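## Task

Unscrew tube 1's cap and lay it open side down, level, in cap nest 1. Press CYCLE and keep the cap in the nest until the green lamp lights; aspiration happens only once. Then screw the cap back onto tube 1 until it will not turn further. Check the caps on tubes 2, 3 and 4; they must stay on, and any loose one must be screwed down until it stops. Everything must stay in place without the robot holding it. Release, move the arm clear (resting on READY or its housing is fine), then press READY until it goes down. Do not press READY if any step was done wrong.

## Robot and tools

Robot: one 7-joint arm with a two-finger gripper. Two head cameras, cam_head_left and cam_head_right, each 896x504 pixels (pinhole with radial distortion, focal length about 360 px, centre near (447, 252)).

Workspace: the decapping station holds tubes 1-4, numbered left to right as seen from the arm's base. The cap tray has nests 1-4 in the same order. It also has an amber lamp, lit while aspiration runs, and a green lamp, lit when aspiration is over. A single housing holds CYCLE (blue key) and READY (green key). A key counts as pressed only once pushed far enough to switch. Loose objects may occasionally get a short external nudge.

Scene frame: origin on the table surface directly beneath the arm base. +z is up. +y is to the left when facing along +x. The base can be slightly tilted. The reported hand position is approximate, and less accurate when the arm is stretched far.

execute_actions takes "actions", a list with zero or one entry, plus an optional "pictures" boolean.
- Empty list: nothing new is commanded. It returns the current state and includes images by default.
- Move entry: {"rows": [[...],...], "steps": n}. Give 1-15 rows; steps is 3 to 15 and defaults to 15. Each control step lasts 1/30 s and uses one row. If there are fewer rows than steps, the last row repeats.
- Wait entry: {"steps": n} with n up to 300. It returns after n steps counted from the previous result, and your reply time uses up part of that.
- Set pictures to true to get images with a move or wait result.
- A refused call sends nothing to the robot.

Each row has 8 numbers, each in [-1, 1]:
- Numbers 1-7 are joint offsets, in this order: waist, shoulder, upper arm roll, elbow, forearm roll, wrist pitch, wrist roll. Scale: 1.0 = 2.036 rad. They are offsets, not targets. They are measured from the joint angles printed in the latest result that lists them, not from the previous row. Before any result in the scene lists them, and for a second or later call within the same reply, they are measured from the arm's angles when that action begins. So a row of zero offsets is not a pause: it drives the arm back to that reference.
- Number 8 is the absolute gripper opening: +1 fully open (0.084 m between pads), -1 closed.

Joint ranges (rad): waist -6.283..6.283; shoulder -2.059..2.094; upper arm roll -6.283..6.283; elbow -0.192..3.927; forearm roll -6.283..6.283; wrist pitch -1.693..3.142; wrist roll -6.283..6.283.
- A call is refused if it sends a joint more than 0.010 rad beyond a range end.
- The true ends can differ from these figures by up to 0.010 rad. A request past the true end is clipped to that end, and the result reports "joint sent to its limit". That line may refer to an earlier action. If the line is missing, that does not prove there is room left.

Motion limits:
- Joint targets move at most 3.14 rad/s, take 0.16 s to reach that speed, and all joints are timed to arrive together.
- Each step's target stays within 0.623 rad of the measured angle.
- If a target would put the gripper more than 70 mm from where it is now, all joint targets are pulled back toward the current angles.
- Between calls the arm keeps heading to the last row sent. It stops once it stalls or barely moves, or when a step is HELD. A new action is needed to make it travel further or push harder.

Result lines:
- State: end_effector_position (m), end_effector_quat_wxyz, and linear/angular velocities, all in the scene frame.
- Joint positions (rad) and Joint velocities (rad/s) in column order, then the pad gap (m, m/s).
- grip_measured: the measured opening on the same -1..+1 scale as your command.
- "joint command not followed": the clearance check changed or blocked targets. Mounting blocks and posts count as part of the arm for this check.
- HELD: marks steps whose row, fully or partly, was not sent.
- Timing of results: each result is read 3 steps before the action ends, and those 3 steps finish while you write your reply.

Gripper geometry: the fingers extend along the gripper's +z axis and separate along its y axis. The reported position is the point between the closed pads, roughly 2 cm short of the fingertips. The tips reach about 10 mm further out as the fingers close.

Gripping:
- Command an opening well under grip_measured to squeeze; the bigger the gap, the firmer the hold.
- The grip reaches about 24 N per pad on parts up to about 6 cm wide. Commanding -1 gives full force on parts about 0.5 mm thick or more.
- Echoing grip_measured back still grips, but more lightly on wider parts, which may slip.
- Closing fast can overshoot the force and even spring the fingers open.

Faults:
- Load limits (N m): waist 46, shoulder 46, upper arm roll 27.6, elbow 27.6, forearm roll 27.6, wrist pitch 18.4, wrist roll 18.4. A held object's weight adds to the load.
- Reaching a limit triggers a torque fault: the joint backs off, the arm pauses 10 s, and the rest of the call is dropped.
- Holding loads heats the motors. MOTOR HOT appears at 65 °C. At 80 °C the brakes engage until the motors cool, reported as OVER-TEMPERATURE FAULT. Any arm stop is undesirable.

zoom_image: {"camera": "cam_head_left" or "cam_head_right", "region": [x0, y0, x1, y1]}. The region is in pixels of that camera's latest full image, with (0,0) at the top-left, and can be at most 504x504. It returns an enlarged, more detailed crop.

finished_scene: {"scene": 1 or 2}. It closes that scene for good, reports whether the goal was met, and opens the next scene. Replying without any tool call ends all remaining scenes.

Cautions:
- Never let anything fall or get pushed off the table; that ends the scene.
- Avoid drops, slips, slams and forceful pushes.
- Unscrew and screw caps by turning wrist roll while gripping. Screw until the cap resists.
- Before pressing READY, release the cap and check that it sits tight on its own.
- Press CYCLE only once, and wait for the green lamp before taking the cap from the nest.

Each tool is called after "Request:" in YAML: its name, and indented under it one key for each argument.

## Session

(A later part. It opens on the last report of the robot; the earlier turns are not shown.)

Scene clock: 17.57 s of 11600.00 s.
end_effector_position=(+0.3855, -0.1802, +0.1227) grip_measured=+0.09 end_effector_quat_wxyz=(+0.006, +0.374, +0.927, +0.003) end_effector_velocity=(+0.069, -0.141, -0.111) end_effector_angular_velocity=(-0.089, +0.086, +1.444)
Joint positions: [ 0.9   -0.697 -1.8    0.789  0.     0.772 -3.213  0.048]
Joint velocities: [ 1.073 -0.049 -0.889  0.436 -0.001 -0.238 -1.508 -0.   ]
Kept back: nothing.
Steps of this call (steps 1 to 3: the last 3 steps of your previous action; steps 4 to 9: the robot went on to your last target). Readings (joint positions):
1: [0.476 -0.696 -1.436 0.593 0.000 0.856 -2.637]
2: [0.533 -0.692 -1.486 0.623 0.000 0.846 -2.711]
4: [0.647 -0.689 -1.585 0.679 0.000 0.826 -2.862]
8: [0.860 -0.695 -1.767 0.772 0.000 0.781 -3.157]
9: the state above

Request:
execute_actions:
  actions:
    - {"rows":[[0.1086,-0.0174,-0.0861,0.0015,0,-0.0667,-0.0712,0.1],[0.1086,-0.0174,-0.0861,0.0015,0,-0.0667,-0.0712,0.1],[0.1086,-0.0174,-0.0861,0.0015,0,-0.0667,-0.0712,0.1],[0.1086,-0.0174,-0.0861,0.0015,0,-0.0667,-0.0712,0.1],[0.1086,-0.0174,-0.0861,0.0015,0,-0.0667,-0.0712,0.1],[0.1086,-0.0174,-0.0861,0.0015,0,-0.0667,-0.0712,0.1],[0.135,-0.026,-0.105,-0.002,0,-0.09,-0.0712,0.1],[0.135,-0.026,-0.105,-0.002,0,-0.09,-0.0712,0.1],[0.1593,-0.0339,-0.1231,-0.0043,0,-0.1108,-0.0712,0.1]],"steps":15}

Request:
execute_actions:
  actions:
    - {"steps":10}

Scene clock: 18.13 s of 11600.00 s.
end_effector_position=(+0.3891, -0.1910, +0.0529) grip_measured=+0.09 end_effector_quat_wxyz=(+0.000, +0.309, +0.951, +0.000) end_effector_velocity=(-0.013, +0.018, -0.160) end_effector_angular_velocity=(+0.044, +0.035, +0.009)
Joint positions: [ 1.178 -0.751 -2.016  0.786  0.     0.587 -3.358  0.048]
Joint velocities: [ 0.487 -0.162 -0.352 -0.085 -0.001 -0.398 -0.004 -0.   ]
Steps of this call (steps 1 to 5: the robot went on to your last target; steps 6 to 17: the first 12 steps of this action). Readings (joint positions):
6: [0.988 -0.700 -1.874 0.826 0.000 0.751 -3.342]
7: [0.996 -0.701 -1.881 0.826 0.000 0.745 -3.347]
9: [1.036 -0.711 -1.913 0.819 0.000 0.709 -3.352]
13: [1.108 -0.730 -1.963 0.793 0.000 0.650 -3.357]
17: the state above

Scene clock: 18.47 s of 11600.00 s.
end_effector_position=(+0.3886, -0.1910, +0.0392) grip_measured=+0.09 end_effector_quat_wxyz=(-0.000, +0.309, +0.951, -0.001) end_effector_velocity=(-0.001, +0.001, -0.005) end_effector_angular_velocity=(+0.003, +0.003, -0.001)
Joint positions: [ 1.223 -0.765 -2.05   0.781  0.     0.548 -3.358  0.048]
Joint velocities: [ 0.014 -0.004 -0.01  -0.005  0.    -0.011  0.001 -0.   ]
Kept back: nothing.
Steps of this call (steps 1 to 3: the last 3 steps of your previous action; steps 4 to 10: the robot went on to your last target). Readings (joint positions):
1: [1.192 -0.756 -2.026 0.783 0.000 0.576 -3.358]
2: [1.202 -0.759 -2.033 0.781 0.000 0.567 -3.358]
4: [1.214 -0.763 -2.042 0.780 0.000 0.557 -3.358]
8: [1.222 -0.765 -2.049 0.781 0.000 0.549 -3.358]
10: the state above

Request:
execute_actions:
  actions:
    - {"rows":[[0.002,-0.0007,-0.0014,-0.0004,0,-0.0016,0,-0.05],[0.002,-0.0007,-0.0014,-0.0004,0,-0.0016,0,-0.15],[0.002,-0.0007,-0.0014,-0.0004,0,-0.0016,0,-0.25],[0.002,-0.0007,-0.0014,-0.0004,0,-0.0016,0,-0.4],[0.002,-0.0007,-0.0014,-0.0004,0,-0.0016,0,-0.7],[0.002,-0.0007,-0.0014,-0.0004,0,-0.0016,0,-1],[0.002,-0.0007,-0.0014,-0.0004,0,-0.0016,0,-1],[0.002,-0.0007,-0.0014,-0.0004,0,-0.0016,0,-1],[-0.002,0.0008,0.0014,-0.0002,0,0.002,0,-1],[-0.002,0.0008,0.0014,-0.0002,0,0.002,0,-1],[-0.002,0.0008,0.0014,-0.0002,0,0.002,0,-1],[0.001,-0.0019,-0.0051,0.0047,0,0.0036,-0.005,-1]],"steps":15}

Request:
execute_actions:
  actions:
    - {"steps":9}

Scene clock: 19.10 s of 11600.00 s.
end_effector_position=(+0.3882, -0.1906, +0.0388) grip_measured=-0.25 end_effector_quat_wxyz=(-0.001, +0.309, +0.951, -0.000) end_effector_velocity=(-0.003, -0.006, +0.010) end_effector_angular_velocity=(+0.004, +0.005, +0.011)
Joint positions: [ 1.223 -0.765 -2.05   0.78   0.     0.548 -3.359  0.033]
Joint velocities: [-0.023  0.006  0.003  0.018 -0.     0.041 -0.025 -0.   ]
Steps of this call (steps 1 to 7: the robot went on to your last target; steps 8 to 19: the first 12 steps of this action). Readings (joint positions):
8: [1.225 -0.766 -2.051 0.780 0.000 0.547 -3.358]
9: [1.225 -0.766 -2.051 0.780 0.000 0.546 -3.358]
11: [1.226 -0.766 -2.052 0.780 0.000 0.545 -3.358]
15: [1.226 -0.766 -2.052 0.780 0.000 0.545 -3.358]
19: the state above

Scene clock: 19.40 s of 11600.00 s.
end_effector_position=(+0.3872, -0.1951, +0.0403) grip_measured=-0.25 end_effector_quat_wxyz=(-0.000, +0.309, +0.951, -0.000) end_effector_velocity=(-0.000, -0.001, -0.000) end_effector_angular_velocity=(+0.002, +0.002, +0.005)
Joint positions: [ 1.225 -0.769 -2.059  0.789  0.     0.555 -3.368  0.033]
Joint velocities: [ 0.003 -0.002 -0.005  0.005 -0.     0.004 -0.007  0.   ]
Kept back: nothing.
Steps of this call (steps 1 to 3: the last 3 steps of your previous action; steps 4 to 9: the robot went on to your last target). Readings (joint positions):
1: [1.223 -0.765 -2.050 0.781 0.000 0.550 -3.360]
2: [1.223 -0.766 -2.052 0.783 0.000 0.551 -3.362]
4: [1.224 -0.767 -2.056 0.787 0.000 0.553 -3.365]
8: [1.225 -0.769 -2.059 0.789 0.000 0.554 -3.368]
9: the state above

Request:
execute_actions:
  actions:
    - {"rows":[[0.0024,-0.0009,-0.0022,0.0005,0,-0.002,0,-1],[0.0024,-0.0009,-0.0022,0.0005,0,-0.002,0,-1],[0.004,-0.0015,-0.0033,0.0004,0,-0.0034,0,-1],[0.004,-0.0015,-0.0033,0.0004,0,-0.0034,0,-1],[0.0056,-0.0021,-0.0044,0.0003,0,-0.0048,0,-1],[0.0056,-0.0021,-0.0044,0.0003,0,-0.0048,0,-1],[0.0072,-0.0027,-0.0055,0.0002,0,-0.0062,0,-1]],"steps":14}

Scene clock: 19.87 s of 11600.00 s.
end_effector_position=(+0.3880, -0.1968, +0.0379) grip_measured=-0.25 end_effector_quat_wxyz=(+0.001, +0.309, +0.951, -0.001) end_effector_velocity=(+0.004, -0.005, -0.001) end_effector_angular_velocity=(-0.014, -0.010, +0.000)
Joint positions: [ 1.236 -0.773 -2.069  0.792  0.     0.544 -3.368  0.033]
Joint velocities: [ 0.017 -0.005 -0.012  0.008  0.    -0.021  0.    -0.   ]
Steps of this call (steps 1 to 3: the robot went on to your last target; steps 4 to 14: the first 11 steps of this action). Readings (joint positions):
4: [1.225 -0.769 -2.060 0.790 0.000 0.555 -3.368]
5: [1.226 -0.769 -2.060 0.790 0.000 0.554 -3.368]
7: [1.228 -0.770 -2.062 0.790 0.000 0.552 -3.368]
11: [1.234 -0.772 -2.067 0.790 0.000 0.547 -3.368]
14: the state above

Request:
execute_actions:
  actions:
    - {"rows":[[-0.002,0.0007,0.0015,-0.0009,0,0.002,0,-1],[-0.002,0.0007,0.0015,-0.0009,0,0.002,0,-1],[-0.002,0.0007,0.0015,-0.0009,0,0.002,0,-0.4],[-0.002,0.0007,0.0015,-0.0009,0,0.002,0,-0.15],[-0.002,0.0007,0.0015,-0.0009,0,0.002,0,0.05],[-0.002,0.0007,0.0015,-0.0009,0,0.002,0,0.1],[-0.002,0.0007,0.0015,-0.0009,0,0.002,0,0.1],[-0.002,0.0007,0.0015,-0.0009,0,0.002,0,0.1],[-0.055,0.018,0.04,0.005,0,0.048,0,0.1],[-0.055,0.018,0.04,0.005,0,0.048,0,0.1],[-0.055,0.018,0.04,0.005,0,0.048,0,0.1],[-0.055,0.018,0.04,0.005,0,0.048,0,0.1],[-0.115,0.035,0.085,0.02,0,0.1,0,0.1]],"steps":15}

Request:
execute_actions:
  actions:
    - {"rows":[[-0.08,0.02,0.06,0.01,0,0.06,0,0.1],[-0.08,0.02,0.06,0.01,0,0.06,0,0.1],[-0.08,0.02,0.06,0.01,0,0.06,0,0.1],[-0.2,0.03,0.17,-0.04,0,0.09,0.1,0.1],[-0.2,0.03,0.17,-0.04,0,0.09,0.1,0.1],[-0.2,0.03,0.17,-0.04,0,0.09,0.1,0.1],[-0.33,0.03,0.28,-0.105,0,0.115,0.2,0.1]],"steps":15}

Request:
execute_actions:
  actions:
    - {"steps":6}
  pictures: true

Request:
zoom_image:
  camera: "cam_head_left"
  region: [460, 295, 520, 355]

Scene clock: 20.70 s of 11600.00 s.
end_effector_position=(+0.3862, -0.1924, +0.0477) grip_measured=+0.08 end_effector_quat_wxyz=(-0.003, +0.308, +0.951, +0.003) end_effector_velocity=(+0.023, -0.034, +0.216) end_effector_angular_velocity=(-0.083, -0.067, -0.009)
Joint positions: [ 1.195 -0.76  -2.036  0.789  0.     0.585 -3.368  0.048]
Joint velocities: [-0.634  0.221  0.449  0.116 -0.001  0.5    0.     0.005]
Steps of this call (steps 1 to 3: the last 3 steps of your previous action; steps 4 to 13: the robot went on to your last target; steps 14 to 25: the first 12 steps of this action). Readings (joint positions):
14: [1.239 -0.774 -2.071 0.791 0.000 0.541 -3.368]
15: [1.238 -0.774 -2.070 0.791 0.000 0.542 -3.368]
17: [1.236 -0.773 -2.069 0.790 0.000 0.544 -3.368]
21: [1.235 -0.773 -2.067 0.785 0.000 0.548 -3.368]
25: the state above

Scene clock: 21.20 s of 11600.00 s.
end_effector_position=(+0.3633, -0.1434, +0.1435) grip_measured=+0.09 end_effector_quat_wxyz=(+0.002, +0.414, +0.910, +0.007) end_effector_velocity=(-0.167, +0.237, +0.076) end_effector_angular_velocity=(+0.044, +0.126, -1.121)
Joint positions: [ 0.638 -0.682 -1.577  0.676  0.     0.837 -3.106  0.048]
Joint velocities: [-1.628  0.046  1.397 -0.772 -0.     0.356  1.248  0.   ]
Steps of this call (steps 1 to 3: the last 3 steps of your previous action; steps 4 to 15: the first 12 steps of this action, its rows measured from where the robot was after step 3). Readings (joint positions):
3: [1.124 -0.737 -1.986 0.804 0.000 0.643 -3.368]
4: [1.095 -0.729 -1.964 0.810 0.000 0.668 -3.368]
5: [1.065 -0.720 -1.943 0.817 0.000 0.690 -3.368]
7: [1.015 -0.708 -1.906 0.824 0.000 0.726 -3.367]
11: [0.869 -0.691 -1.780 0.782 0.000 0.783 -3.285]
15: the state above

Scene clock: 21.40 s of 11600.00 s.
end_effector_position=(+0.3452, -0.1208, +0.1496) grip_measured=+0.09 end_effector_quat_wxyz=(-0.005, +0.467, +0.884, +0.002) end_effector_velocity=(-0.022, +0.028, +0.009) end_effector_angular_velocity=(-0.018, +0.028, -0.172)
Joint positions: [ 0.474 -0.677 -1.435  0.599  0.     0.873 -2.978  0.048]
Joint velocities: [-0.224  0.007  0.201 -0.095  0.001  0.049  0.19  -0.   ]
Kept back: nothing.
Steps of this call (steps 1 to 3: the last 3 steps of your previous action; steps 4 to 6: the robot went on to your last target). Readings (joint positions):
1: [0.587 -0.680 -1.533 0.652 0.000 0.848 -3.067]
2: [0.546 -0.679 -1.498 0.633 0.000 0.857 -3.036]
4: [0.496 -0.678 -1.455 0.609 0.000 0.868 -2.997]
6: the state above

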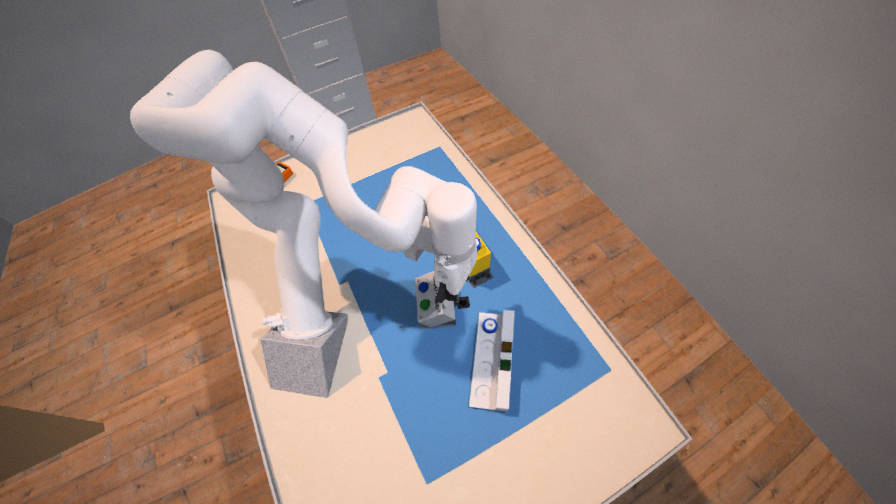

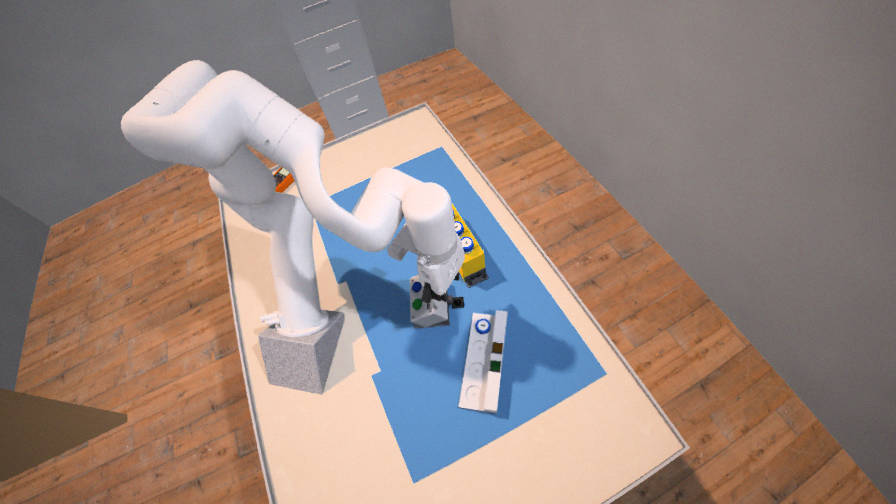

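Region (460, 295, 520, 355) of cam_head_left's 896x504 image, scaled by 8.400, with more detail than that image has.

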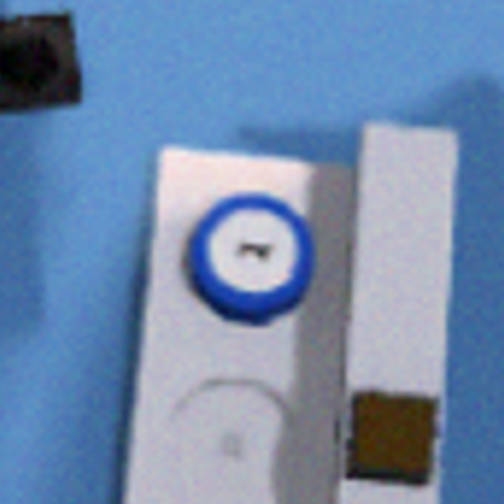

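Request:
zoom_image:
  camera: "cam_head_left"
  region: [472, 308, 508, 358]

Request:
zoom_image:
  camera: "cam_head_right"
  region: [464, 308, 500, 358]

Region (472, 308, 508, 358) of cam_head_left's 896x504 image, scaled by 10.080, with more detail than that image has; it fills the left 363 columns of this view, and the rest is white.

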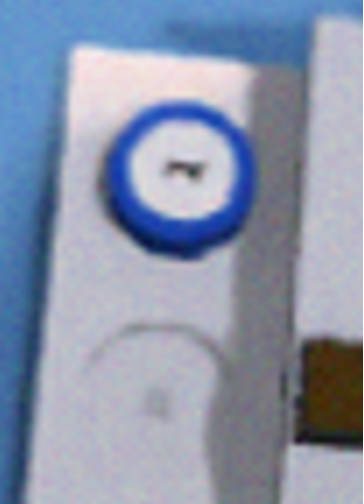

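Region (464, 308, 500, 358) of cam_head_right's 896x504 image, scaled by 10.080, with more detail than that image has; it fills the left 363 columns of this view, and the rest is white.

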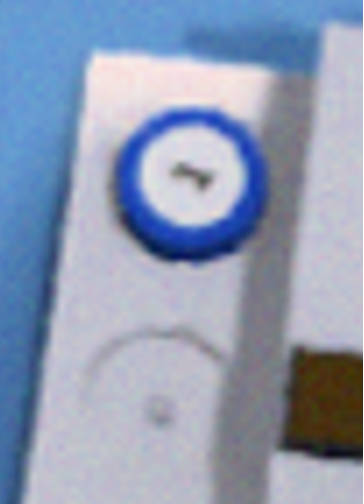

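Request:
execute_actions:
  actions:
    - {"rows":[[-0.2358,-0.0696,0.199,-0.1473,0,0.0205,0.3,-1],[-0.2358,-0.0696,0.199,-0.1473,0,0.0205,0.3,-1],[-0.2358,-0.0696,0.199,-0.1473,0,0.0205,0.3,-1],[-0.2358,-0.0696,0.199,-0.1473,0,0.0205,0.3,-1],[-0.2358,-0.0696,0.199,-0.1473,0,0.0205,0.3,-1],[-0.2358,-0.0696,0.199,-0.1473,0,0.0205,0.51,-1],[-0.2358,-0.0696,0.199,-0.1473,0,0.0205,0.51,-1],[-0.2358,-0.0696,0.199,-0.1473,0,0.0205,0.51,-1],[-0.2358,-0.0696,0.199,-0.1473,0,0.0205,0.51,-1],[-0.2358,-0.0696,0.199,-0.1473,0,0.0205,0.51,-1],[-0.2358,-0.0696,0.199,-0.1473,0,0.0205,0.51,-1],[-0.2358,-0.0696,0.199,-0.1473,0,0.0205,0.51,-1],[-0.186,-0.0499,0.1643,-0.1729,0,-0.0458,0.51,-1]],"steps":15}

Request:
execute_actions:
  actions:
    - {"steps":14}
  pictures: true

Request:
zoom_image:
  camera: "cam_head_left"
  region: [395, 255, 455, 315]

Scene clock: 22.47 s of 11600.00 s.
end_effector_position=(+0.3017, -0.0542, +0.1425) grip_measured=-1.00 end_effector_quat_wxyz=(-0.004, +0.721, +0.693, +0.006) end_effector_velocity=(-0.086, +0.091, -0.023) end_effector_angular_velocity=(-0.099, +0.056, -2.418)
Joint positions: [ 0.066 -0.796 -1.092  0.344  0.     0.909 -2.29   0.   ]
Joint velocities: [-0.726 -0.222  0.612 -0.452 -0.003  0.056  2.486  0.   ]
Steps of this call (steps 1 to 20: the robot went on to your last target; steps 21 to 32: the first 12 steps of this action). Readings (joint positions):
21: [0.452 -0.676 -1.416 0.590 0.000 0.877 -2.960]
22: [0.448 -0.678 -1.412 0.587 0.000 0.878 -2.953]
24: [0.410 -0.689 -1.380 0.564 0.000 0.880 -2.903]
28: [0.216 -0.750 -1.218 0.440 0.000 0.897 -2.636]
32: the state above

Scene clock: 22.93 s of 11600.00 s.
end_effector_position=(+0.2934, -0.0461, +0.1089) grip_measured=-1.00 end_effector_quat_wxyz=(+0.000, +0.828, +0.560, +0.000) end_effector_velocity=(-0.000, +0.001, -0.006) end_effector_angular_velocity=(-0.003, -0.004, -0.028)
Joint positions: [ 0.094 -0.779 -1.1    0.249  0.     0.782 -1.943  0.   ]
Joint velocities: [ 0.012  0.004 -0.008 -0.014  0.001 -0.028  0.028  0.   ]
Kept back: nothing.
Steps of this call (steps 1 to 3: the last 3 steps of your previous action; steps 4 to 14: the robot went on to your last target). Readings (joint positions):
1: [0.045 -0.803 -1.074 0.331 0.000 0.910 -2.210]
2: [0.032 -0.806 -1.063 0.320 0.000 0.908 -2.140]
4: [0.036 -0.802 -1.065 0.297 0.000 0.876 -2.039]
8: [0.082 -0.783 -1.092 0.256 0.000 0.805 -1.963]
14: the state above

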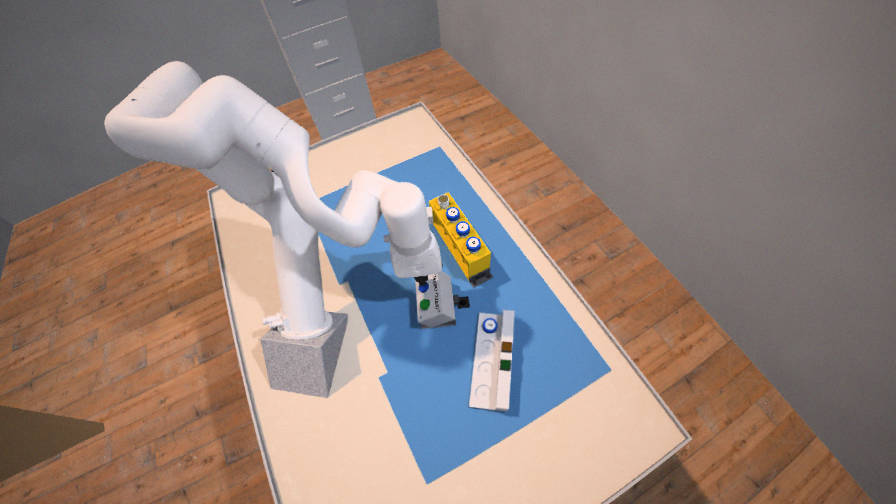

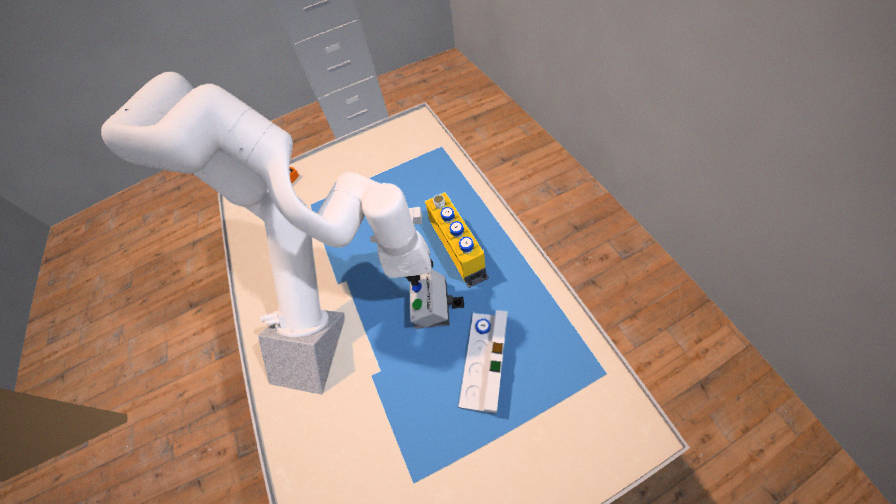

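Region (395, 255, 455, 315) of cam_head_left's 896x504 image, scaled by 8.400, with more detail than that image has.

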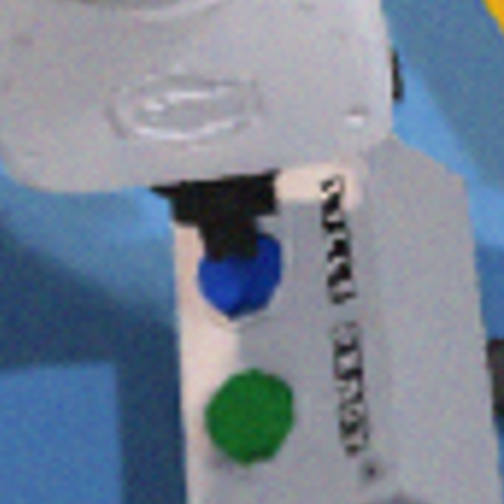

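Request:
execute_actions:
  actions:
    - {"rows":[[0.0243,0.0087,-0.0173,-0.0091,0,-0.0283,0,-1],[0.0243,0.0087,-0.0173,-0.0091,0,-0.0283,0,-1],[0.0243,0.0087,-0.0173,-0.0091,0,-0.0283,0,-1],[0.0243,0.0087,-0.0173,-0.0091,0,-0.0283,0,-1],[0.0243,0.0087,-0.0173,-0.0091,0,-0.0283,0,-1],[0.029,0.0105,-0.0207,-0.01,0,-0.033,0,-1],[0.029,0.0105,-0.0207,-0.01,0,-0.033,0,-1],[0.034,0.0122,-0.0241,-0.0108,0,-0.0377,0,-1],[0.034,0.0122,-0.0241,-0.0108,0,-0.0377,0,-1],[0.039,0.014,-0.0276,-0.0117,0,-0.0423,0,-1],[0.039,0.014,-0.0276,-0.0117,0,-0.0423,0,-1],[0.0437,0.0157,-0.031,-0.0125,0,-0.047,0,-1]],"steps":15}

Request:
execute_actions:
  actions:
    - {"steps":5}
  pictures: true

Scene clock: 23.67 s of 11600.00 s.
end_effector_position=(+0.2939, -0.0468, +0.0934) grip_measured=-1.00 end_effector_quat_wxyz=(+0.001, +0.829, +0.560, -0.000) end_effector_velocity=(+0.006, -0.007, -0.025) end_effector_angular_velocity=(-0.016, -0.009, -0.001)
Joint positions: [ 0.16  -0.756 -1.147  0.229  0.     0.709 -1.943  0.   ]
Joint velocities: [ 0.142  0.051 -0.102 -0.018  0.    -0.146 -0.001  0.   ]
Steps of this call (steps 1 to 10: the robot went on to your last target; steps 11 to 22: the first 12 steps of this action). Readings (joint positions):
11: [0.095 -0.778 -1.101 0.247 0.000 0.779 -1.940]
12: [0.099 -0.777 -1.104 0.246 0.000 0.774 -1.940]
14: [0.117 -0.771 -1.117 0.240 0.000 0.754 -1.941]
18: [0.141 -0.762 -1.133 0.232 0.000 0.729 -1.942]
22: the state above

Scene clock: 23.83 s of 11600.00 s.
end_effector_position=(+0.2945, -0.0476, +0.0908) grip_measured=-1.00 end_effector_quat_wxyz=(+0.002, +0.829, +0.560, -0.000) end_effector_velocity=(+0.001, -0.002, -0.004) end_effector_angular_velocity=(+0.008, -0.002, -0.006)
Joint positions: [ 0.177 -0.75  -1.159  0.228  0.     0.694 -1.943  0.   ]
Joint velocities: [ 0.037  0.008 -0.036  0.006  0.    -0.017 -0.     0.   ]
Kept back: nothing.
Steps of this call (steps 1 to 3: the last 3 steps of your previous action; steps 4 to 5: the robot went on to your last target). Readings (joint positions):
1: [0.165 -0.754 -1.150 0.229 0.000 0.704 -1.943]
2: [0.169 -0.752 -1.153 0.228 0.000 0.699 -1.943]
4: [0.175 -0.750 -1.158 0.228 0.000 0.695 -1.943]
5: the state above

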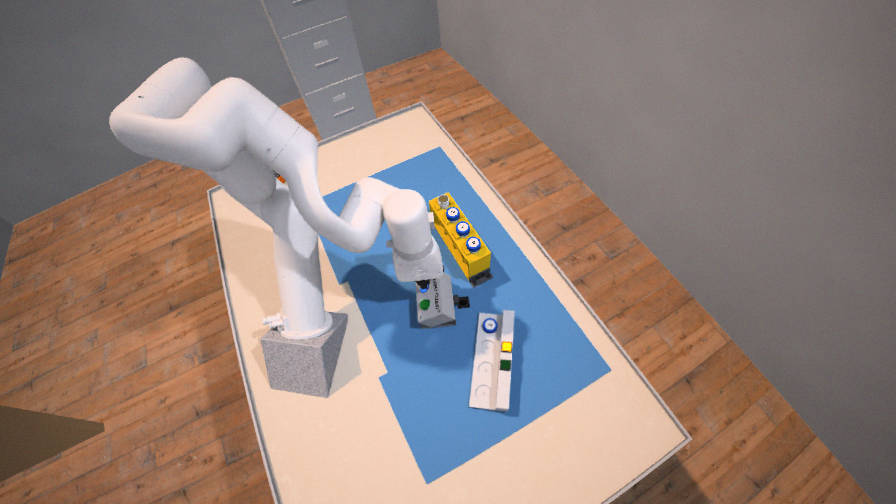

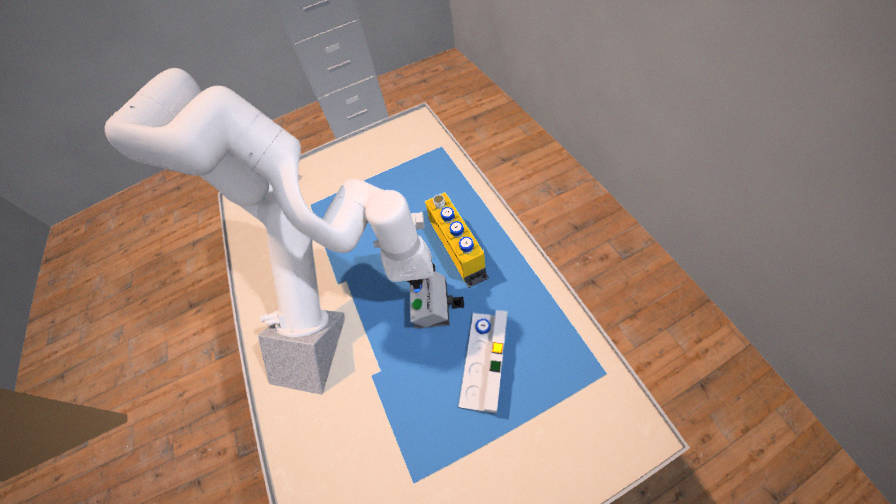

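Amber on. Lift to high pose.

Request:
execute_actions:
  actions:
    - {"rows":[[-0.09,-0.0337,0.0636,0.035,0,0.108,0,-1]],"steps":12}

Scene clock: 24.17 s of 11600.00 s.
end_effector_position=(+0.2952, -0.0475, +0.1334) grip_measured=-1.00 end_effector_quat_wxyz=(+0.003, +0.829, +0.560, +0.001) end_effector_velocity=(-0.005, +0.002, +0.094) end_effector_angular_velocity=(-0.011, -0.004, -0.008)
Joint positions: [ 0.02  -0.809 -1.049  0.29   0.     0.878 -1.943  0.   ]
Joint velocities: [-0.316 -0.121  0.218  0.139  0.003  0.387  0.001  0.   ]
Steps of this call (step 1: the robot went on to your last target; steps 2 to 10: the first 9 steps of this action). Readings (joint positions):
2: [0.178 -0.750 -1.161 0.229 0.000 0.693 -1.943]
3: [0.175 -0.751 -1.158 0.229 0.000 0.697 -1.943]
5: [0.142 -0.762 -1.133 0.237 -0.000 0.738 -1.943]
9: [0.033 -0.804 -1.058 0.284 0.000 0.862 -1.943]
10: the state above

Request:
execute_actions:
  actions:
    - {"rows":[[0.1,-0.025,0.06,0.09,0,0.05,-0.03,0.3],[0.1,-0.025,0.06,0.09,0,0.05,-0.03,0.3],[0.1,-0.025,0.06,0.09,0,0.05,-0.03,0.3],[0.1,-0.025,0.06,0.09,0,0.05,-0.03,0.3],[0.1,-0.025,0.06,0.09,0,0.05,-0.03,0.3],[0.1,-0.025,0.06,0.09,0,0.05,-0.03,0.3],[0.226,-0.029,0.0963,0.1488,0,0.027,-0.062,0.3]],"steps":15}

Request:
execute_actions:
  actions:
    - {"steps":12}

Scene clock: 25.13 s of 11600.00 s.
end_effector_position=(+0.3886, +0.0116, +0.1654) grip_measured=+0.29 end_effector_quat_wxyz=(+0.000, +0.690, +0.724, -0.014) end_effector_velocity=(+0.271, +0.247, +0.019) end_effector_angular_velocity=(+0.033, -0.015, +1.278)
Joint positions: [ 0.293 -0.856 -0.913  0.495  0.     0.949 -2.021  0.056]
Joint velocities: [ 0.943 -0.055  0.303  0.479 -0.001 -0.085 -0.239  0.001]
Steps of this call (steps 1 to 3: the last 3 steps of your previous action; steps 4 to 17: the robot went on to your last target; steps 18 to 29: the first 12 steps of this action). Readings (joint positions):
18: [-0.006 -0.819 -1.030 0.300 0.000 0.914 -1.943]
19: [-0.001 -0.820 -1.028 0.303 0.000 0.916 -1.944]
21: [0.042 -0.827 -1.010 0.334 0.000 0.929 -1.956]
25: [0.167 -0.848 -0.953 0.430 0.000 0.958 -1.988]
29: the state above

Scene clock: 25.53 s of 11600.00 s.
end_effector_position=(+0.4385, +0.0677, +0.1699) grip_measured=+0.29 end_effector_quat_wxyz=(+0.001, +0.595, +0.803, -0.002) end_effector_velocity=(+0.011, +0.013, +0.003) end_effector_angular_velocity=(+0.007, -0.008, +0.052)
Joint positions: [ 0.475 -0.867 -0.855  0.59   0.     0.933 -2.068  0.056]
Joint velocities: [ 0.039 -0.003  0.01   0.024 -0.001 -0.004 -0.011  0.   ]
Kept back: nothing.
Steps of this call (steps 1 to 3: the last 3 steps of your previous action; steps 4 to 12: the robot went on to your last target). Readings (joint positions):
1: [0.324 -0.858 -0.903 0.511 0.000 0.947 -2.029]
2: [0.355 -0.860 -0.893 0.527 0.000 0.944 -2.036]
4: [0.410 -0.863 -0.875 0.556 0.000 0.939 -2.051]
8: [0.464 -0.867 -0.857 0.584 0.000 0.934 -2.064]
12: the state above

Request:
execute_actions:
  actions:
    - {"rows":[[0.0393,0.0206,-0.0242,-0.026,0,-0.0618,0,0.3],[0.0393,0.0206,-0.0242,-0.026,0,-0.0618,0,0.3],[0.0393,0.0206,-0.0242,-0.026,0,-0.0618,0,0.3],[0.0393,0.0206,-0.0242,-0.026,0,-0.0618,0,0.3],[0.0393,0.0206,-0.0242,-0.026,0,-0.0618,0,0.3],[0.0393,0.0206,-0.0242,-0.026,0,-0.0618,0,0.3],[0.0393,0.0206,-0.0242,-0.026,0,-0.0618,0,0.3],[0.0393,0.0206,-0.0242,-0.026,0,-0.0618,0,0.15],[0.0393,0.0206,-0.0242,-0.026,0,-0.0618,0,0.0],[0.0393,0.0206,-0.0242,-0.026,0,-0.0618,0,-0.1],[0.0393,0.0206,-0.0242,-0.026,0,-0.0618,0,-0.18],[0.0393,0.0206,-0.0242,-0.026,0,-0.0618,0,-0.28],[0.0393,0.0206,-0.0242,-0.026,0,-0.0618,0,-0.45],[0.0393,0.0206,-0.0242,-0.026,0,-0.0618,0,-0.7],[0.0393,0.0206,-0.0242,-0.026,0,-0.0618,0,-1]],"steps":15}

Request:
execute_actions:
  actions:
    - {"rows":[[0,0,0,0,0,0,0,-1],[0,0,0,0,0,0,0.3,-1]],"steps":8}

Request:
execute_actions:
  actions:
    - {"steps":1}

Request:
execute_actions:
  actions:
    - {"steps":1}

Request:
execute_actions:
  actions:
    - {"steps":1}

Request:
execute_actions:
  actions:
    - {"steps":1}

Request:
execute_actions:
  actions:
    - {"steps":2}

Scene clock: 26.27 s of 11600.00 s.
end_effector_position=(+0.4402, +0.0698, +0.1348) grip_measured=-0.15 end_effector_quat_wxyz=(-0.000, +0.593, +0.805, -0.000) end_effector_velocity=(+0.008, -0.003, -0.005) end_effector_angular_velocity=(-0.001, -0.028, -0.006)
Joint positions: [ 0.553 -0.827 -0.903  0.539  0.     0.812 -2.068  0.038]
Joint velocities: [ 0.023  0.01  -0.022 -0.006  0.    -0.053  0.    -0.128]
Steps of this call (steps 1 to 10: the robot went on to your last target; steps 11 to 22: the first 12 steps of this action). Readings (joint positions):
11: [0.480 -0.868 -0.854 0.593 0.000 0.932 -2.069]
12: [0.483 -0.866 -0.856 0.591 0.000 0.926 -2.069]
14: [0.505 -0.854 -0.871 0.577 0.000 0.887 -2.068]
18: [0.545 -0.831 -0.896 0.542 0.000 0.828 -2.068]
22: the state above

Scene clock: 26.53 s of 11600.00 s.
end_effector_position=(+0.4403, +0.0696, +0.1345) grip_measured=-0.25 end_effector_quat_wxyz=(-0.000, +0.616, +0.787, +0.000) end_effector_velocity=(+0.000, -0.000, +0.000) end_effector_angular_velocity=(+0.001, +0.001, -1.209)
Joint positions: [ 0.554 -0.827 -0.904  0.539  0.     0.81  -2.01   0.033]
Joint velocities: [-0.     0.    -0.001  0.     0.002  0.     1.206  0.   ]
Steps of this call (steps 1 to 3: the last 3 steps of your previous action; steps 4 to 8: the first 5 steps of this action, its rows measured from where the robot was after step 3). Readings (joint positions):
3: [0.554 -0.827 -0.904 0.539 0.000 0.811 -2.068]
4: [0.554 -0.827 -0.904 0.539 0.000 0.811 -2.068]
5: [0.554 -0.827 -0.904 0.539 0.000 0.811 -2.067]
7: [0.554 -0.827 -0.904 0.539 0.000 0.810 -2.043]
8: the state above

Scene clock: 26.63 s of 11600.00 s.
end_effector_position=(+0.4402, +0.0695, +0.1345) grip_measured=-0.25 end_effector_quat_wxyz=(-0.000, +0.690, +0.724, +0.000) end_effector_velocity=(-0.000, -0.008, -0.002) end_effector_angular_velocity=(-0.019, -0.000, -2.356)
Joint positions: [ 0.554 -0.827 -0.904  0.539 -0.     0.81  -1.817  0.033]
Joint velocities: [-0.005  0.01  -0.009 -0.004 -0.017 -0.013  2.354 -0.003]
Kept back: nothing.
Steps of this call (steps 1 to 3: the last 3 steps of your previous action). Readings (joint positions):
1: [0.554 -0.827 -0.904 0.539 0.000 0.810 -1.961]
2: [0.554 -0.827 -0.904 0.539 0.000 0.810 -1.894]
3: the state above

Scene clock: 26.67 s of 11600.00 s.
end_effector_position=(+0.4402, +0.0691, +0.1344) grip_measured=-0.25 end_effector_quat_wxyz=(-0.000, +0.717, +0.697, +0.000) end_effector_velocity=(-0.001, -0.009, -0.003) end_effector_angular_velocity=(-0.009, -0.002, -2.288)
Joint positions: [ 0.553 -0.826 -0.905  0.539 -0.     0.81  -1.739  0.033]
Joint velocities: [-0.002  0.012 -0.019 -0.004 -0.006 -0.014  2.27  -0.005]
Kept back: nothing.
Steps of this call (step 1: the robot went on to your last target). Readings (joint positions):
1: the state above

Scene clock: 26.70 s of 11600.00 s.
end_effector_position=(+0.4401, +0.0689, +0.1344) grip_measured=-0.25 end_effector_quat_wxyz=(+0.000, +0.742, +0.670, -0.000) end_effector_velocity=(-0.001, -0.007, +0.000) end_effector_angular_velocity=(-0.006, +0.001, -2.023)
Joint positions: [ 0.553 -0.826 -0.905  0.539 -0.001  0.81  -1.667  0.033]
Joint velocities: [-0.006  0.005 -0.012  0.001 -0.005  0.001  2.009 -0.005]
Kept back: nothing.
Steps of this call (step 1: the robot went on to your last target). Readings (joint positions):
1: the state above

Scene clock: 26.73 s of 11600.00 s.
end_effector_position=(+0.4401, +0.0688, +0.1344) grip_measured=-0.26 end_effector_quat_wxyz=(+0.000, +0.762, +0.647, -0.000) end_effector_velocity=(-0.001, +0.001, +0.000) end_effector_angular_velocity=(+0.003, +0.002, -1.629)
Joint positions: [ 0.553 -0.826 -0.905  0.539 -0.001  0.81  -1.606  0.033]
Joint velocities: [-0.001 -0.001  0.001  0.     0.003  0.005  1.628 -0.   ]
Kept back: nothing.
Steps of this call (step 1: the robot went on to your last target). Readings (joint positions):
1: the state above

Scene clock: 26.80 s of 11600.00 s.
end_effector_position=(+0.4401, +0.0691, +0.1343) grip_measured=-0.25 end_effector_quat_wxyz=(-0.000, +0.787, +0.617, -0.000) end_effector_velocity=(+0.001, +0.008, -0.000) end_effector_angular_velocity=(+0.006, +0.002, -0.778)
Joint positions: [ 0.553 -0.826 -0.905  0.538 -0.     0.81  -1.527  0.033]
Joint velocities: [ 0.006 -0.004  0.016  0.     0.007  0.002  0.793  0.002]
Kept back: nothing.
Steps of this call (steps 1 to 2: the robot went on to your last target). Readings (joint positions):
1: [0.553 -0.826 -0.905 0.538 -0.001 0.810 -1.559]
2: the state above

Request:
execute_actions:
  actions:
    - {"rows":[[0,0,0,0,0,0,0.034,0.3],[0,0,0,0,0,0,0.034,0.3],[0,0,0,0,0,0,0.034,0.3],[0,0,0,0,0,0,0.0,0.3],[0.0143,0.0274,-0.077,0.0209,0,-0.003,-0.26,0.3],[0.0143,0.0274,-0.077,0.0209,0,-0.003,-0.26,0.3],[0.0143,0.0274,-0.077,0.0209,0,-0.003,-0.26,0.3],[0.0143,0.0274,-0.077,0.0209,0,-0.003,-0.26,0.3],[0.0143,0.0274,-0.077,0.0209,0,-0.003,-0.26,0.3],[0.0143,0.0274,-0.077,0.0209,0,-0.003,-0.335,0.3]],"steps":15}

Request:
execute_actions:
  actions:
    - {"steps":9}

Scene clock: 27.40 s of 11600.00 s.
end_effector_position=(+0.4410, +0.0399, +0.1338) grip_measured=+0.29 end_effector_quat_wxyz=(-0.001, +0.703, +0.712, +0.001) end_effector_velocity=(-0.006, -0.227, +0.001) end_effector_angular_velocity=(-0.006, -0.017, +1.762)
Joint positions: [ 0.57  -0.794 -0.995  0.563 -0.     0.806 -1.862  0.056]
Joint velocities: [ 0.101  0.225 -0.668  0.174 -0.001 -0.024 -2.377  0.001]
Steps of this call (steps 1 to 6: the robot went on to your last target; steps 7 to 18: the first 12 steps of this action). Readings (joint positions):
7: [0.554 -0.827 -0.903 0.539 0.000 0.810 -1.462]
8: [0.554 -0.827 -0.904 0.539 0.000 0.810 -1.461]
10: [0.554 -0.826 -0.904 0.539 0.001 0.809 -1.459]
14: [0.557 -0.822 -0.917 0.542 0.000 0.809 -1.560]
18: the state above

Scene clock: 27.70 s of 11600.00 s.
end_effector_position=(+0.4397, +0.0182, +0.1335) grip_measured=+0.29 end_effector_quat_wxyz=(-0.000, +0.599, +0.801, -0.000) end_effector_velocity=(-0.000, -0.008, +0.000) end_effector_angular_velocity=(-0.001, -0.001, +0.149)
Joint positions: [ 0.582 -0.771 -1.059  0.58  -0.     0.804 -2.193  0.056]
Joint velocities: [ 0.005  0.008 -0.023  0.007 -0.    -0.001 -0.169  0.   ]
Kept back: nothing.
Steps of this call (steps 1 to 3: the last 3 steps of your previous action; steps 4 to 9: the robot went on to your last target). Readings (joint positions):
1: [0.574 -0.787 -1.015 0.569 -0.000 0.805 -1.939]
2: [0.576 -0.782 -1.031 0.573 -0.000 0.805 -2.008]
4: [0.579 -0.776 -1.049 0.577 -0.000 0.804 -2.109]
8: [0.582 -0.772 -1.058 0.580 -0.000 0.804 -2.186]
9: the state above

Request:
execute_actions:
  actions:
    - {"rows":[[0,0.0004,-0.0013,0.0003,0,0,-0.008,0.1],[0,0.0004,-0.0013,0.0003,0,0,-0.008,-0.05],[0,0.0004,-0.0013,0.0003,0,0,-0.008,-0.17],[0,0.0004,-0.0013,0.0003,0,0,-0.008,-0.28],[0,0.0004,-0.0013,0.0003,0,0,-0.008,-0.45],[0,0.0004,-0.0013,0.0003,0,0,-0.008,-0.7],[0,0.0004,-0.0013,0.0003,0,0,-0.008,-1],[0,0.0004,-0.0013,0.0003,0,0,-0.008,-1],[0,0.0004,-0.0013,0.0003,0,0,0.29,-1]],"steps":15}

Request:
execute_actions:
  actions:
    - {"steps":1}

Request:
execute_actions:
  actions:
    - {"steps":1}

Request:
execute_actions:
  actions:
    - {"steps":1}

Request:
execute_actions:
  actions:
    - {"steps":1}

Request:
execute_actions:
  actions:
    - {"steps":2}

Scene clock: 28.27 s of 11600.00 s.
end_effector_position=(+0.4394, +0.0172, +0.1336) grip_measured=-0.25 end_effector_quat_wxyz=(-0.000, +0.616, +0.787, -0.000) end_effector_velocity=(+0.000, -0.000, +0.000) end_effector_angular_velocity=(-0.001, -0.002, -1.207)
Joint positions: [ 0.582 -0.771 -1.061  0.581 -0.001  0.804 -2.152  0.033]
Joint velocities: [ 0.001  0.    -0.001  0.     0.001 -0.002  1.206  0.   ]
Steps of this call (steps 1 to 5: the robot went on to your last target; steps 6 to 17: the first 12 steps of this action). Readings (joint positions):
6: [0.582 -0.771 -1.061 0.581 -0.000 0.804 -2.207]
7: [0.582 -0.771 -1.061 0.581 -0.000 0.804 -2.207]
9: [0.582 -0.771 -1.061 0.581 -0.000 0.804 -2.208]
13: [0.582 -0.771 -1.061 0.581 -0.001 0.805 -2.209]
17: the state above

Scene clock: 28.37 s of 11600.00 s.
end_effector_position=(+0.4394, +0.0172, +0.1336) grip_measured=-0.25 end_effector_quat_wxyz=(-0.000, +0.689, +0.724, -0.000) end_effector_velocity=(-0.000, -0.005, -0.001) end_effector_angular_velocity=(-0.016, -0.002, -2.339)
Joint positions: [ 0.582 -0.771 -1.061  0.581 -0.001  0.804 -1.959  0.033]
Joint velocities: [-0.002  0.006 -0.004 -0.001 -0.013 -0.009  2.341  0.   ]
Kept back: nothing.
Steps of this call (steps 1 to 3: the last 3 steps of your previous action). Readings (joint positions):
1: [0.582 -0.771 -1.061 0.581 -0.001 0.804 -2.102]
2: [0.582 -0.771 -1.061 0.581 -0.001 0.804 -2.035]
3: the state above

Scene clock: 28.40 s of 11600.00 s.
end_effector_position=(+0.4394, +0.0170, +0.1335) grip_measured=-0.25 end_effector_quat_wxyz=(+0.000, +0.717, +0.697, -0.000) end_effector_velocity=(-0.000, -0.003, -0.001) end_effector_angular_velocity=(-0.006, -0.003, -2.260)
Joint positions: [ 0.582 -0.77  -1.062  0.581 -0.001  0.804 -1.881  0.033]
Joint velocities: [ 0.002  0.005 -0.007 -0.002 -0.002 -0.008  2.255 -0.003]
Kept back: nothing.
Steps of this call (step 1: the robot went on to your last target). Readings (joint positions):
1: the state above

Scene clock: 28.43 s of 11600.00 s.
end_effector_position=(+0.4394, +0.0170, +0.1335) grip_measured=-0.25 end_effector_quat_wxyz=(+0.000, +0.742, +0.671, -0.000) end_effector_velocity=(+0.000, +0.000, -0.001) end_effector_angular_velocity=(-0.001, -0.002, -1.991)
Joint positions: [ 0.582 -0.77  -1.062  0.581 -0.001  0.804 -1.81   0.033]
Joint velocities: [ 0.002  0.001  0.    -0.002  0.001 -0.004  1.991 -0.004]
Kept back: nothing.
Steps of this call (step 1: the robot went on to your last target). Readings (joint positions):
1: the state above

Scene clock: 28.47 s of 11600.00 s.
end_effector_position=(+0.4394, +0.0171, +0.1335) grip_measured=-0.25 end_effector_quat_wxyz=(+0.000, +0.761, +0.648, -0.000) end_effector_velocity=(+0.001, +0.004, -0.001) end_effector_angular_velocity=(+0.001, +0.000, -1.600)
Joint positions: [ 0.582 -0.77  -1.062  0.58  -0.001  0.804 -1.749  0.033]
Joint velocities: [ 0.003 -0.     0.007 -0.001  0.002 -0.001  1.608 -0.001]
Kept back: nothing.
Steps of this call (step 1: the robot went on to your last target). Readings (joint positions):
1: the state above

Scene clock: 28.53 s of 11600.00 s.
end_effector_position=(+0.4395, +0.0173, +0.1334) grip_measured=-0.25 end_effector_quat_wxyz=(+0.000, +0.786, +0.618, -0.000) end_effector_velocity=(+0.001, +0.003, -0.000) end_effector_angular_velocity=(+0.002, -0.001, -0.776)
Joint positions: [ 0.582 -0.77  -1.061  0.58  -0.001  0.804 -1.671  0.033]
Joint velocities: [ 0.002 -0.001  0.005  0.     0.002 -0.     0.781  0.   ]
Kept back: nothing.
Steps of this call (steps 1 to 2: the robot went on to your last target). Readings (joint positions):
1: [0.582 -0.770 -1.061 0.580 -0.001 0.804 -1.703]
2: the state above

Request:
execute_actions:
  actions:
    - {"rows":[[0,0,0,0,0,0,0.034,0.3],[0,0,0,0,0,0,0.034,0.3],[0,0,0,0,0,0,0.034,0.3],[0,0,0,0,0,0,0.0,0.3],[0.0379,0.0244,-0.091,0.0333,0,0,-0.26,0.3],[0.0379,0.0244,-0.091,0.0333,0,0,-0.26,0.3],[0.0379,0.0244,-0.091,0.0333,0,0,-0.26,0.3],[0.0379,0.0244,-0.091,0.0333,0,0,-0.26,0.3],[0.0379,0.0244,-0.091,0.0333,0,0,-0.26,0.3],[0.0379,0.0244,-0.091,0.0333,0,0,-0.329,0.3]],"steps":15}

Request:
execute_actions:
  actions:
    - {"steps":10}

Request:
execute_actions:
  actions:
    - {"rows":[[0.0003,0.0003,-0.001,0.0003,0,0,-0.005,0.1],[0.0003,0.0003,-0.001,0.0003,0,0,-0.005,-0.05],[0.0003,0.0003,-0.001,0.0003,0,0,-0.005,-0.17],[0.0003,0.0003,-0.001,0.0003,0,0,-0.005,-0.28],[0.0003,0.0003,-0.001,0.0003,0,0,-0.005,-0.45],[0.0003,0.0003,-0.001,0.0003,0,0,-0.005,-0.7],[0.0003,0.0003,-0.001,0.0003,0,0,-0.005,-1],[0.0003,0.0003,-0.001,0.0003,0,0,-0.005,-1],[0.0003,0.0003,-0.001,0.0003,0,0,0.29,-1]],"steps":15}

Request:
execute_actions:
  actions:
    - {"steps":1}

Request:
execute_actions:
  actions:
    - {"steps":1}

Request:
execute_actions:
  actions:
    - {"steps":1}

Request:
execute_actions:
  actions:
    - {"steps":1}

Request:
execute_actions:
  actions:
    - {"steps":2}
  pictures: true

Scene clock: 29.40 s of 11600.00 s.
end_effector_position=(+0.4402, -0.0131, +0.1337) grip_measured=+0.29 end_effector_quat_wxyz=(-0.001, +0.700, +0.714, +0.001) end_effector_velocity=(-0.006, -0.226, +0.005) end_effector_angular_velocity=(-0.014, -0.018, +1.796)
Joint positions: [ 0.627 -0.742 -1.17   0.62  -0.001  0.804 -2.005  0.056]
Joint velocities: [ 0.3    0.202 -0.767  0.278 -0.001 -0.004 -2.351  0.001]
Steps of this call (steps 1 to 14: the robot went on to your last target; steps 15 to 26: the first 12 steps of this action). Readings (joint positions):
15: [0.582 -0.771 -1.061 0.581 -0.000 0.804 -1.603]
16: [0.582 -0.771 -1.061 0.581 -0.000 0.804 -1.603]
18: [0.582 -0.771 -1.062 0.581 -0.000 0.804 -1.602]
22: [0.589 -0.766 -1.077 0.587 -0.000 0.804 -1.703]
26: the state above

Scene clock: 29.73 s of 11600.00 s.
end_effector_position=(+0.4389, -0.0344, +0.1334) grip_measured=+0.29 end_effector_quat_wxyz=(-0.001, +0.596, +0.803, -0.000) end_effector_velocity=(-0.000, -0.007, +0.001) end_effector_angular_velocity=(-0.001, -0.001, +0.096)
Joint positions: [ 0.659 -0.721 -1.244  0.647 -0.001  0.804 -2.331  0.056]
Joint velocities: [ 0.008  0.005 -0.022  0.009 -0.001 -0.    -0.111  0.   ]
Kept back: nothing.
Steps of this call (steps 1 to 3: the last 3 steps of your previous action; steps 4 to 10: the robot went on to your last target). Readings (joint positions):
1: [0.636 -0.736 -1.193 0.629 -0.001 0.803 -2.081]
2: [0.643 -0.731 -1.211 0.635 -0.001 0.803 -2.148]
4: [0.652 -0.725 -1.231 0.643 -0.001 0.804 -2.246]
8: [0.658 -0.722 -1.242 0.647 -0.001 0.804 -2.320]
10: the state above

Scene clock: 30.13 s of 11600.00 s.
end_effector_position=(+0.4386, -0.0351, +0.1334) grip_measured=-0.25 end_effector_quat_wxyz=(-0.001, +0.616, +0.788, -0.000) end_effector_velocity=(+0.000, -0.001, +0.000) end_effector_angular_velocity=(-0.002, -0.002, -1.206)
Joint positions: [ 0.659 -0.721 -1.246  0.648 -0.001  0.804 -2.283  0.033]
Joint velocities: [ 0.001  0.    -0.002  0.     0.001 -0.002  1.204  0.   ]
Steps of this call (steps 1 to 12: the first 12 steps of this action). Readings (joint positions):
1: [0.659 -0.721 -1.244 0.648 -0.001 0.804 -2.334]
2: [0.659 -0.721 -1.245 0.648 -0.001 0.804 -2.336]
4: [0.659 -0.721 -1.245 0.648 -0.001 0.804 -2.338]
8: [0.659 -0.721 -1.246 0.648 -0.001 0.805 -2.340]
12: the state above

Scene clock: 30.23 s of 11600.00 s.
end_effector_position=(+0.4386, -0.0351, +0.1334) grip_measured=-0.25 end_effector_quat_wxyz=(-0.001, +0.689, +0.725, -0.001) end_effector_velocity=(+0.001, -0.004, +0.000) end_effector_angular_velocity=(-0.022, -0.004, -2.315)
Joint positions: [ 0.659 -0.721 -1.246  0.648 -0.001  0.804 -2.09   0.033]
Joint velocities: [-0.     0.003 -0.001 -0.001 -0.016 -0.014  2.324  0.003]
Kept back: nothing.
Steps of this call (steps 1 to 3: the last 3 steps of your previous action). Readings (joint positions):
1: [0.659 -0.721 -1.246 0.648 -0.001 0.804 -2.233]
2: [0.659 -0.721 -1.246 0.648 -0.001 0.804 -2.167]
3: the state above

Scene clock: 30.27 s of 11600.00 s.
end_effector_position=(+0.4386, -0.0353, +0.1334) grip_measured=-0.25 end_effector_quat_wxyz=(-0.000, +0.716, +0.698, -0.001) end_effector_velocity=(+0.000, -0.004, -0.002) end_effector_angular_velocity=(-0.014, -0.003, -2.231)
Joint positions: [ 0.659 -0.721 -1.246  0.648 -0.001  0.804 -2.013  0.033]
Joint velocities: [ 0.005  0.005 -0.008 -0.003 -0.007 -0.014  2.231  0.004]
Kept back: nothing.
Steps of this call (step 1: the robot went on to your last target). Readings (joint positions):
1: the state above

Scene clock: 30.30 s of 11600.00 s.
end_effector_position=(+0.4386, -0.0353, +0.1333) grip_measured=-0.25 end_effector_quat_wxyz=(-0.000, +0.740, +0.672, -0.001) end_effector_velocity=(+0.000, +0.000, -0.002) end_effector_angular_velocity=(-0.004, -0.000, -1.964)
Joint positions: [ 0.659 -0.72  -1.246  0.648 -0.001  0.803 -1.943  0.033]
Joint velocities: [ 0.003  0.002 -0.001 -0.002  0.    -0.005  1.966  0.001]
Kept back: nothing.
Steps of this call (step 1: the robot went on to your last target). Readings (joint positions):
1: the state above

Scene clock: 30.33 s of 11600.00 s.
end_effector_position=(+0.4386, -0.0353, +0.1333) grip_measured=-0.25 end_effector_quat_wxyz=(-0.000, +0.760, +0.650, -0.001) end_effector_velocity=(+0.000, +0.002, -0.001) end_effector_angular_velocity=(+0.001, +0.001, -1.579)
Joint positions: [ 0.659 -0.72  -1.246  0.648 -0.001  0.803 -1.883  0.033]
Joint velocities: [ 0.002  0.     0.003 -0.001  0.004 -0.     1.58  -0.001]
Kept back: nothing.
Steps of this call (step 1: the robot went on to your last target). Readings (joint positions):
1: the state above

Scene clock: 30.40 s of 11600.00 s.
end_effector_position=(+0.4386, -0.0352, +0.1333) grip_measured=-0.25 end_effector_quat_wxyz=(-0.000, +0.784, +0.621, -0.001) end_effector_velocity=(+0.001, +0.004, -0.000) end_effector_angular_velocity=(+0.006, +0.000, -0.756)
Joint positions: [ 0.659 -0.72  -1.246  0.648 -0.001  0.803 -1.807  0.033]
Joint velocities: [ 0.002 -0.004  0.007 -0.     0.005  0.003  0.762 -0.001]
Kept back: nothing.
Steps of this call (steps 1 to 2: the robot went on to your last target). Readings (joint positions):
1: [0.659 -0.720 -1.246 0.648 -0.001 0.803 -1.838]
2: the state above

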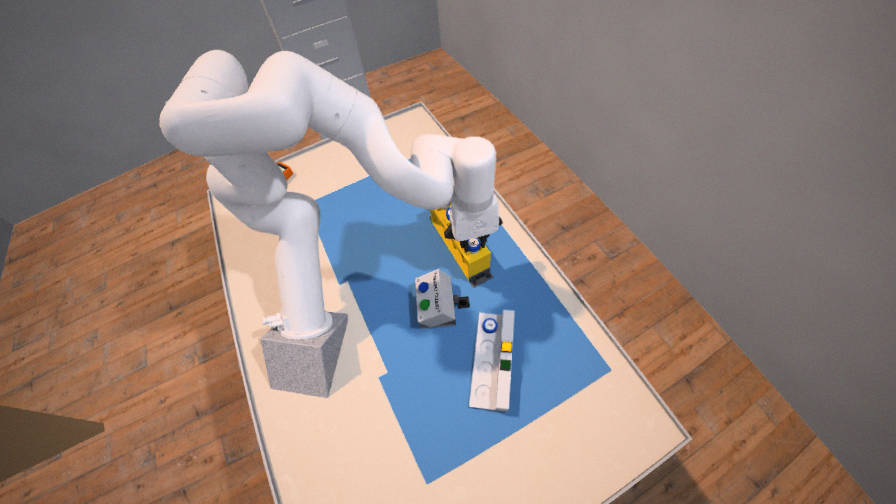

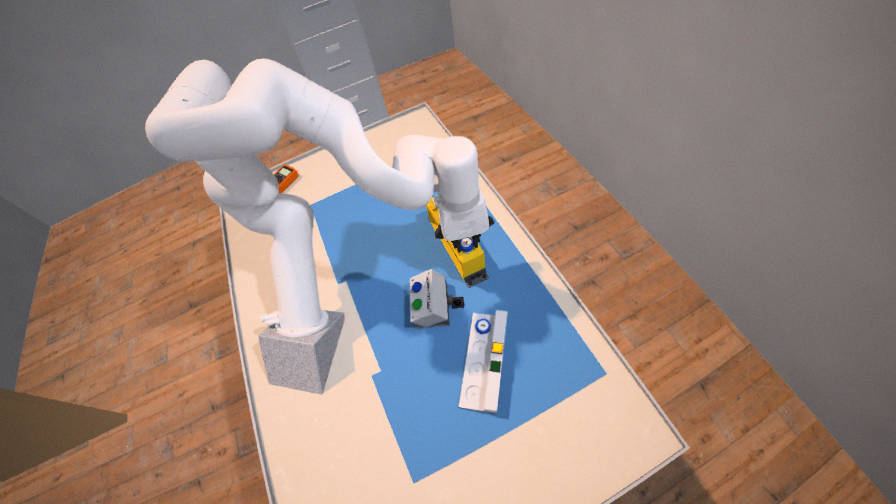

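Request:
execute_actions:
  actions:
    - {"rows":[[0,0,0,0,0,0,0.033,0.1],[0,0,0,0,0,0,0.033,0.1],[0,0,0,0,0,0,0.033,0.1],[0,0,0,0,0,0,0.033,0.1],[-0.03,-0.007,0.02,0.02,0,0.04,-0.05,0.1],[-0.03,-0.007,0.02,0.02,0,0.04,-0.1,0.1],[-0.03,-0.007,0.02,0.02,0,0.04,-0.15,0.1],[-0.03,-0.007,0.02,0.02,0,0.04,-0.2,0.1],[0.038,-0.005,-0.108,0.08,0,0.06,-0.3,0.1],[0.038,-0.005,-0.108,0.08,0,0.06,-0.3,0.1],[0.038,-0.005,-0.108,0.08,0,0.06,-0.35,0.1],[0.038,-0.005,-0.108,0.08,0,0.06,-0.4,0.1],[0.038,-0.005,-0.108,0.08,0,0.06,-0.45,0.1]],"steps":15}

Request:
execute_actions:
  actions:
    - {"steps":7}

Scene clock: 31.13 s of 11600.00 s.
end_effector_position=(+0.4407, -0.0418, +0.1534) grip_measured=+0.09 end_effector_quat_wxyz=(-0.002, +0.704, +0.710, +0.002) end_effector_velocity=(+0.021, -0.136, +0.092) end_effector_angular_velocity=(+0.128, -0.031, +2.153)
Joint positions: [ 0.633 -0.73  -1.242  0.694 -0.001  0.872 -2.062  0.048]
Joint velocities: [ 0.235 -0.012 -0.511  0.451 -0.     0.349 -2.473  0.001]
Steps of this call (steps 1 to 10: the robot went on to your last target; steps 11 to 22: the first 12 steps of this action). Readings (joint positions):
11: [0.660 -0.721 -1.246 0.648 -0.001 0.804 -1.742]
12: [0.660 -0.721 -1.246 0.648 -0.001 0.804 -1.741]
14: [0.659 -0.721 -1.246 0.648 -0.000 0.803 -1.740]
18: [0.644 -0.724 -1.235 0.657 -0.001 0.825 -1.795]
22: the state above

Scene clock: 31.37 s of 11600.00 s.
end_effector_position=(+0.4360, -0.0954, +0.1662) grip_measured=+0.09 end_effector_quat_wxyz=(-0.003, +0.546, +0.838, +0.019) end_effector_velocity=(-0.024, -0.082, +0.001) end_effector_angular_velocity=(+0.036, -0.026, +1.172)
Joint positions: [ 0.721 -0.731 -1.44   0.797 -0.001  0.919 -2.599  0.048]
Joint velocities: [ 0.175  0.003 -0.337  0.145 -0.001  0.073 -1.374 -0.   ]
Kept back: nothing.
Steps of this call (steps 1 to 3: the last 3 steps of your previous action; steps 4 to 7: the robot went on to your last target). Readings (joint positions):
1: [0.644 -0.730 -1.265 0.711 -0.001 0.883 -2.146]
2: [0.660 -0.730 -1.299 0.732 -0.001 0.893 -2.233]
4: [0.691 -0.731 -1.373 0.768 -0.001 0.907 -2.404]
7: the state above


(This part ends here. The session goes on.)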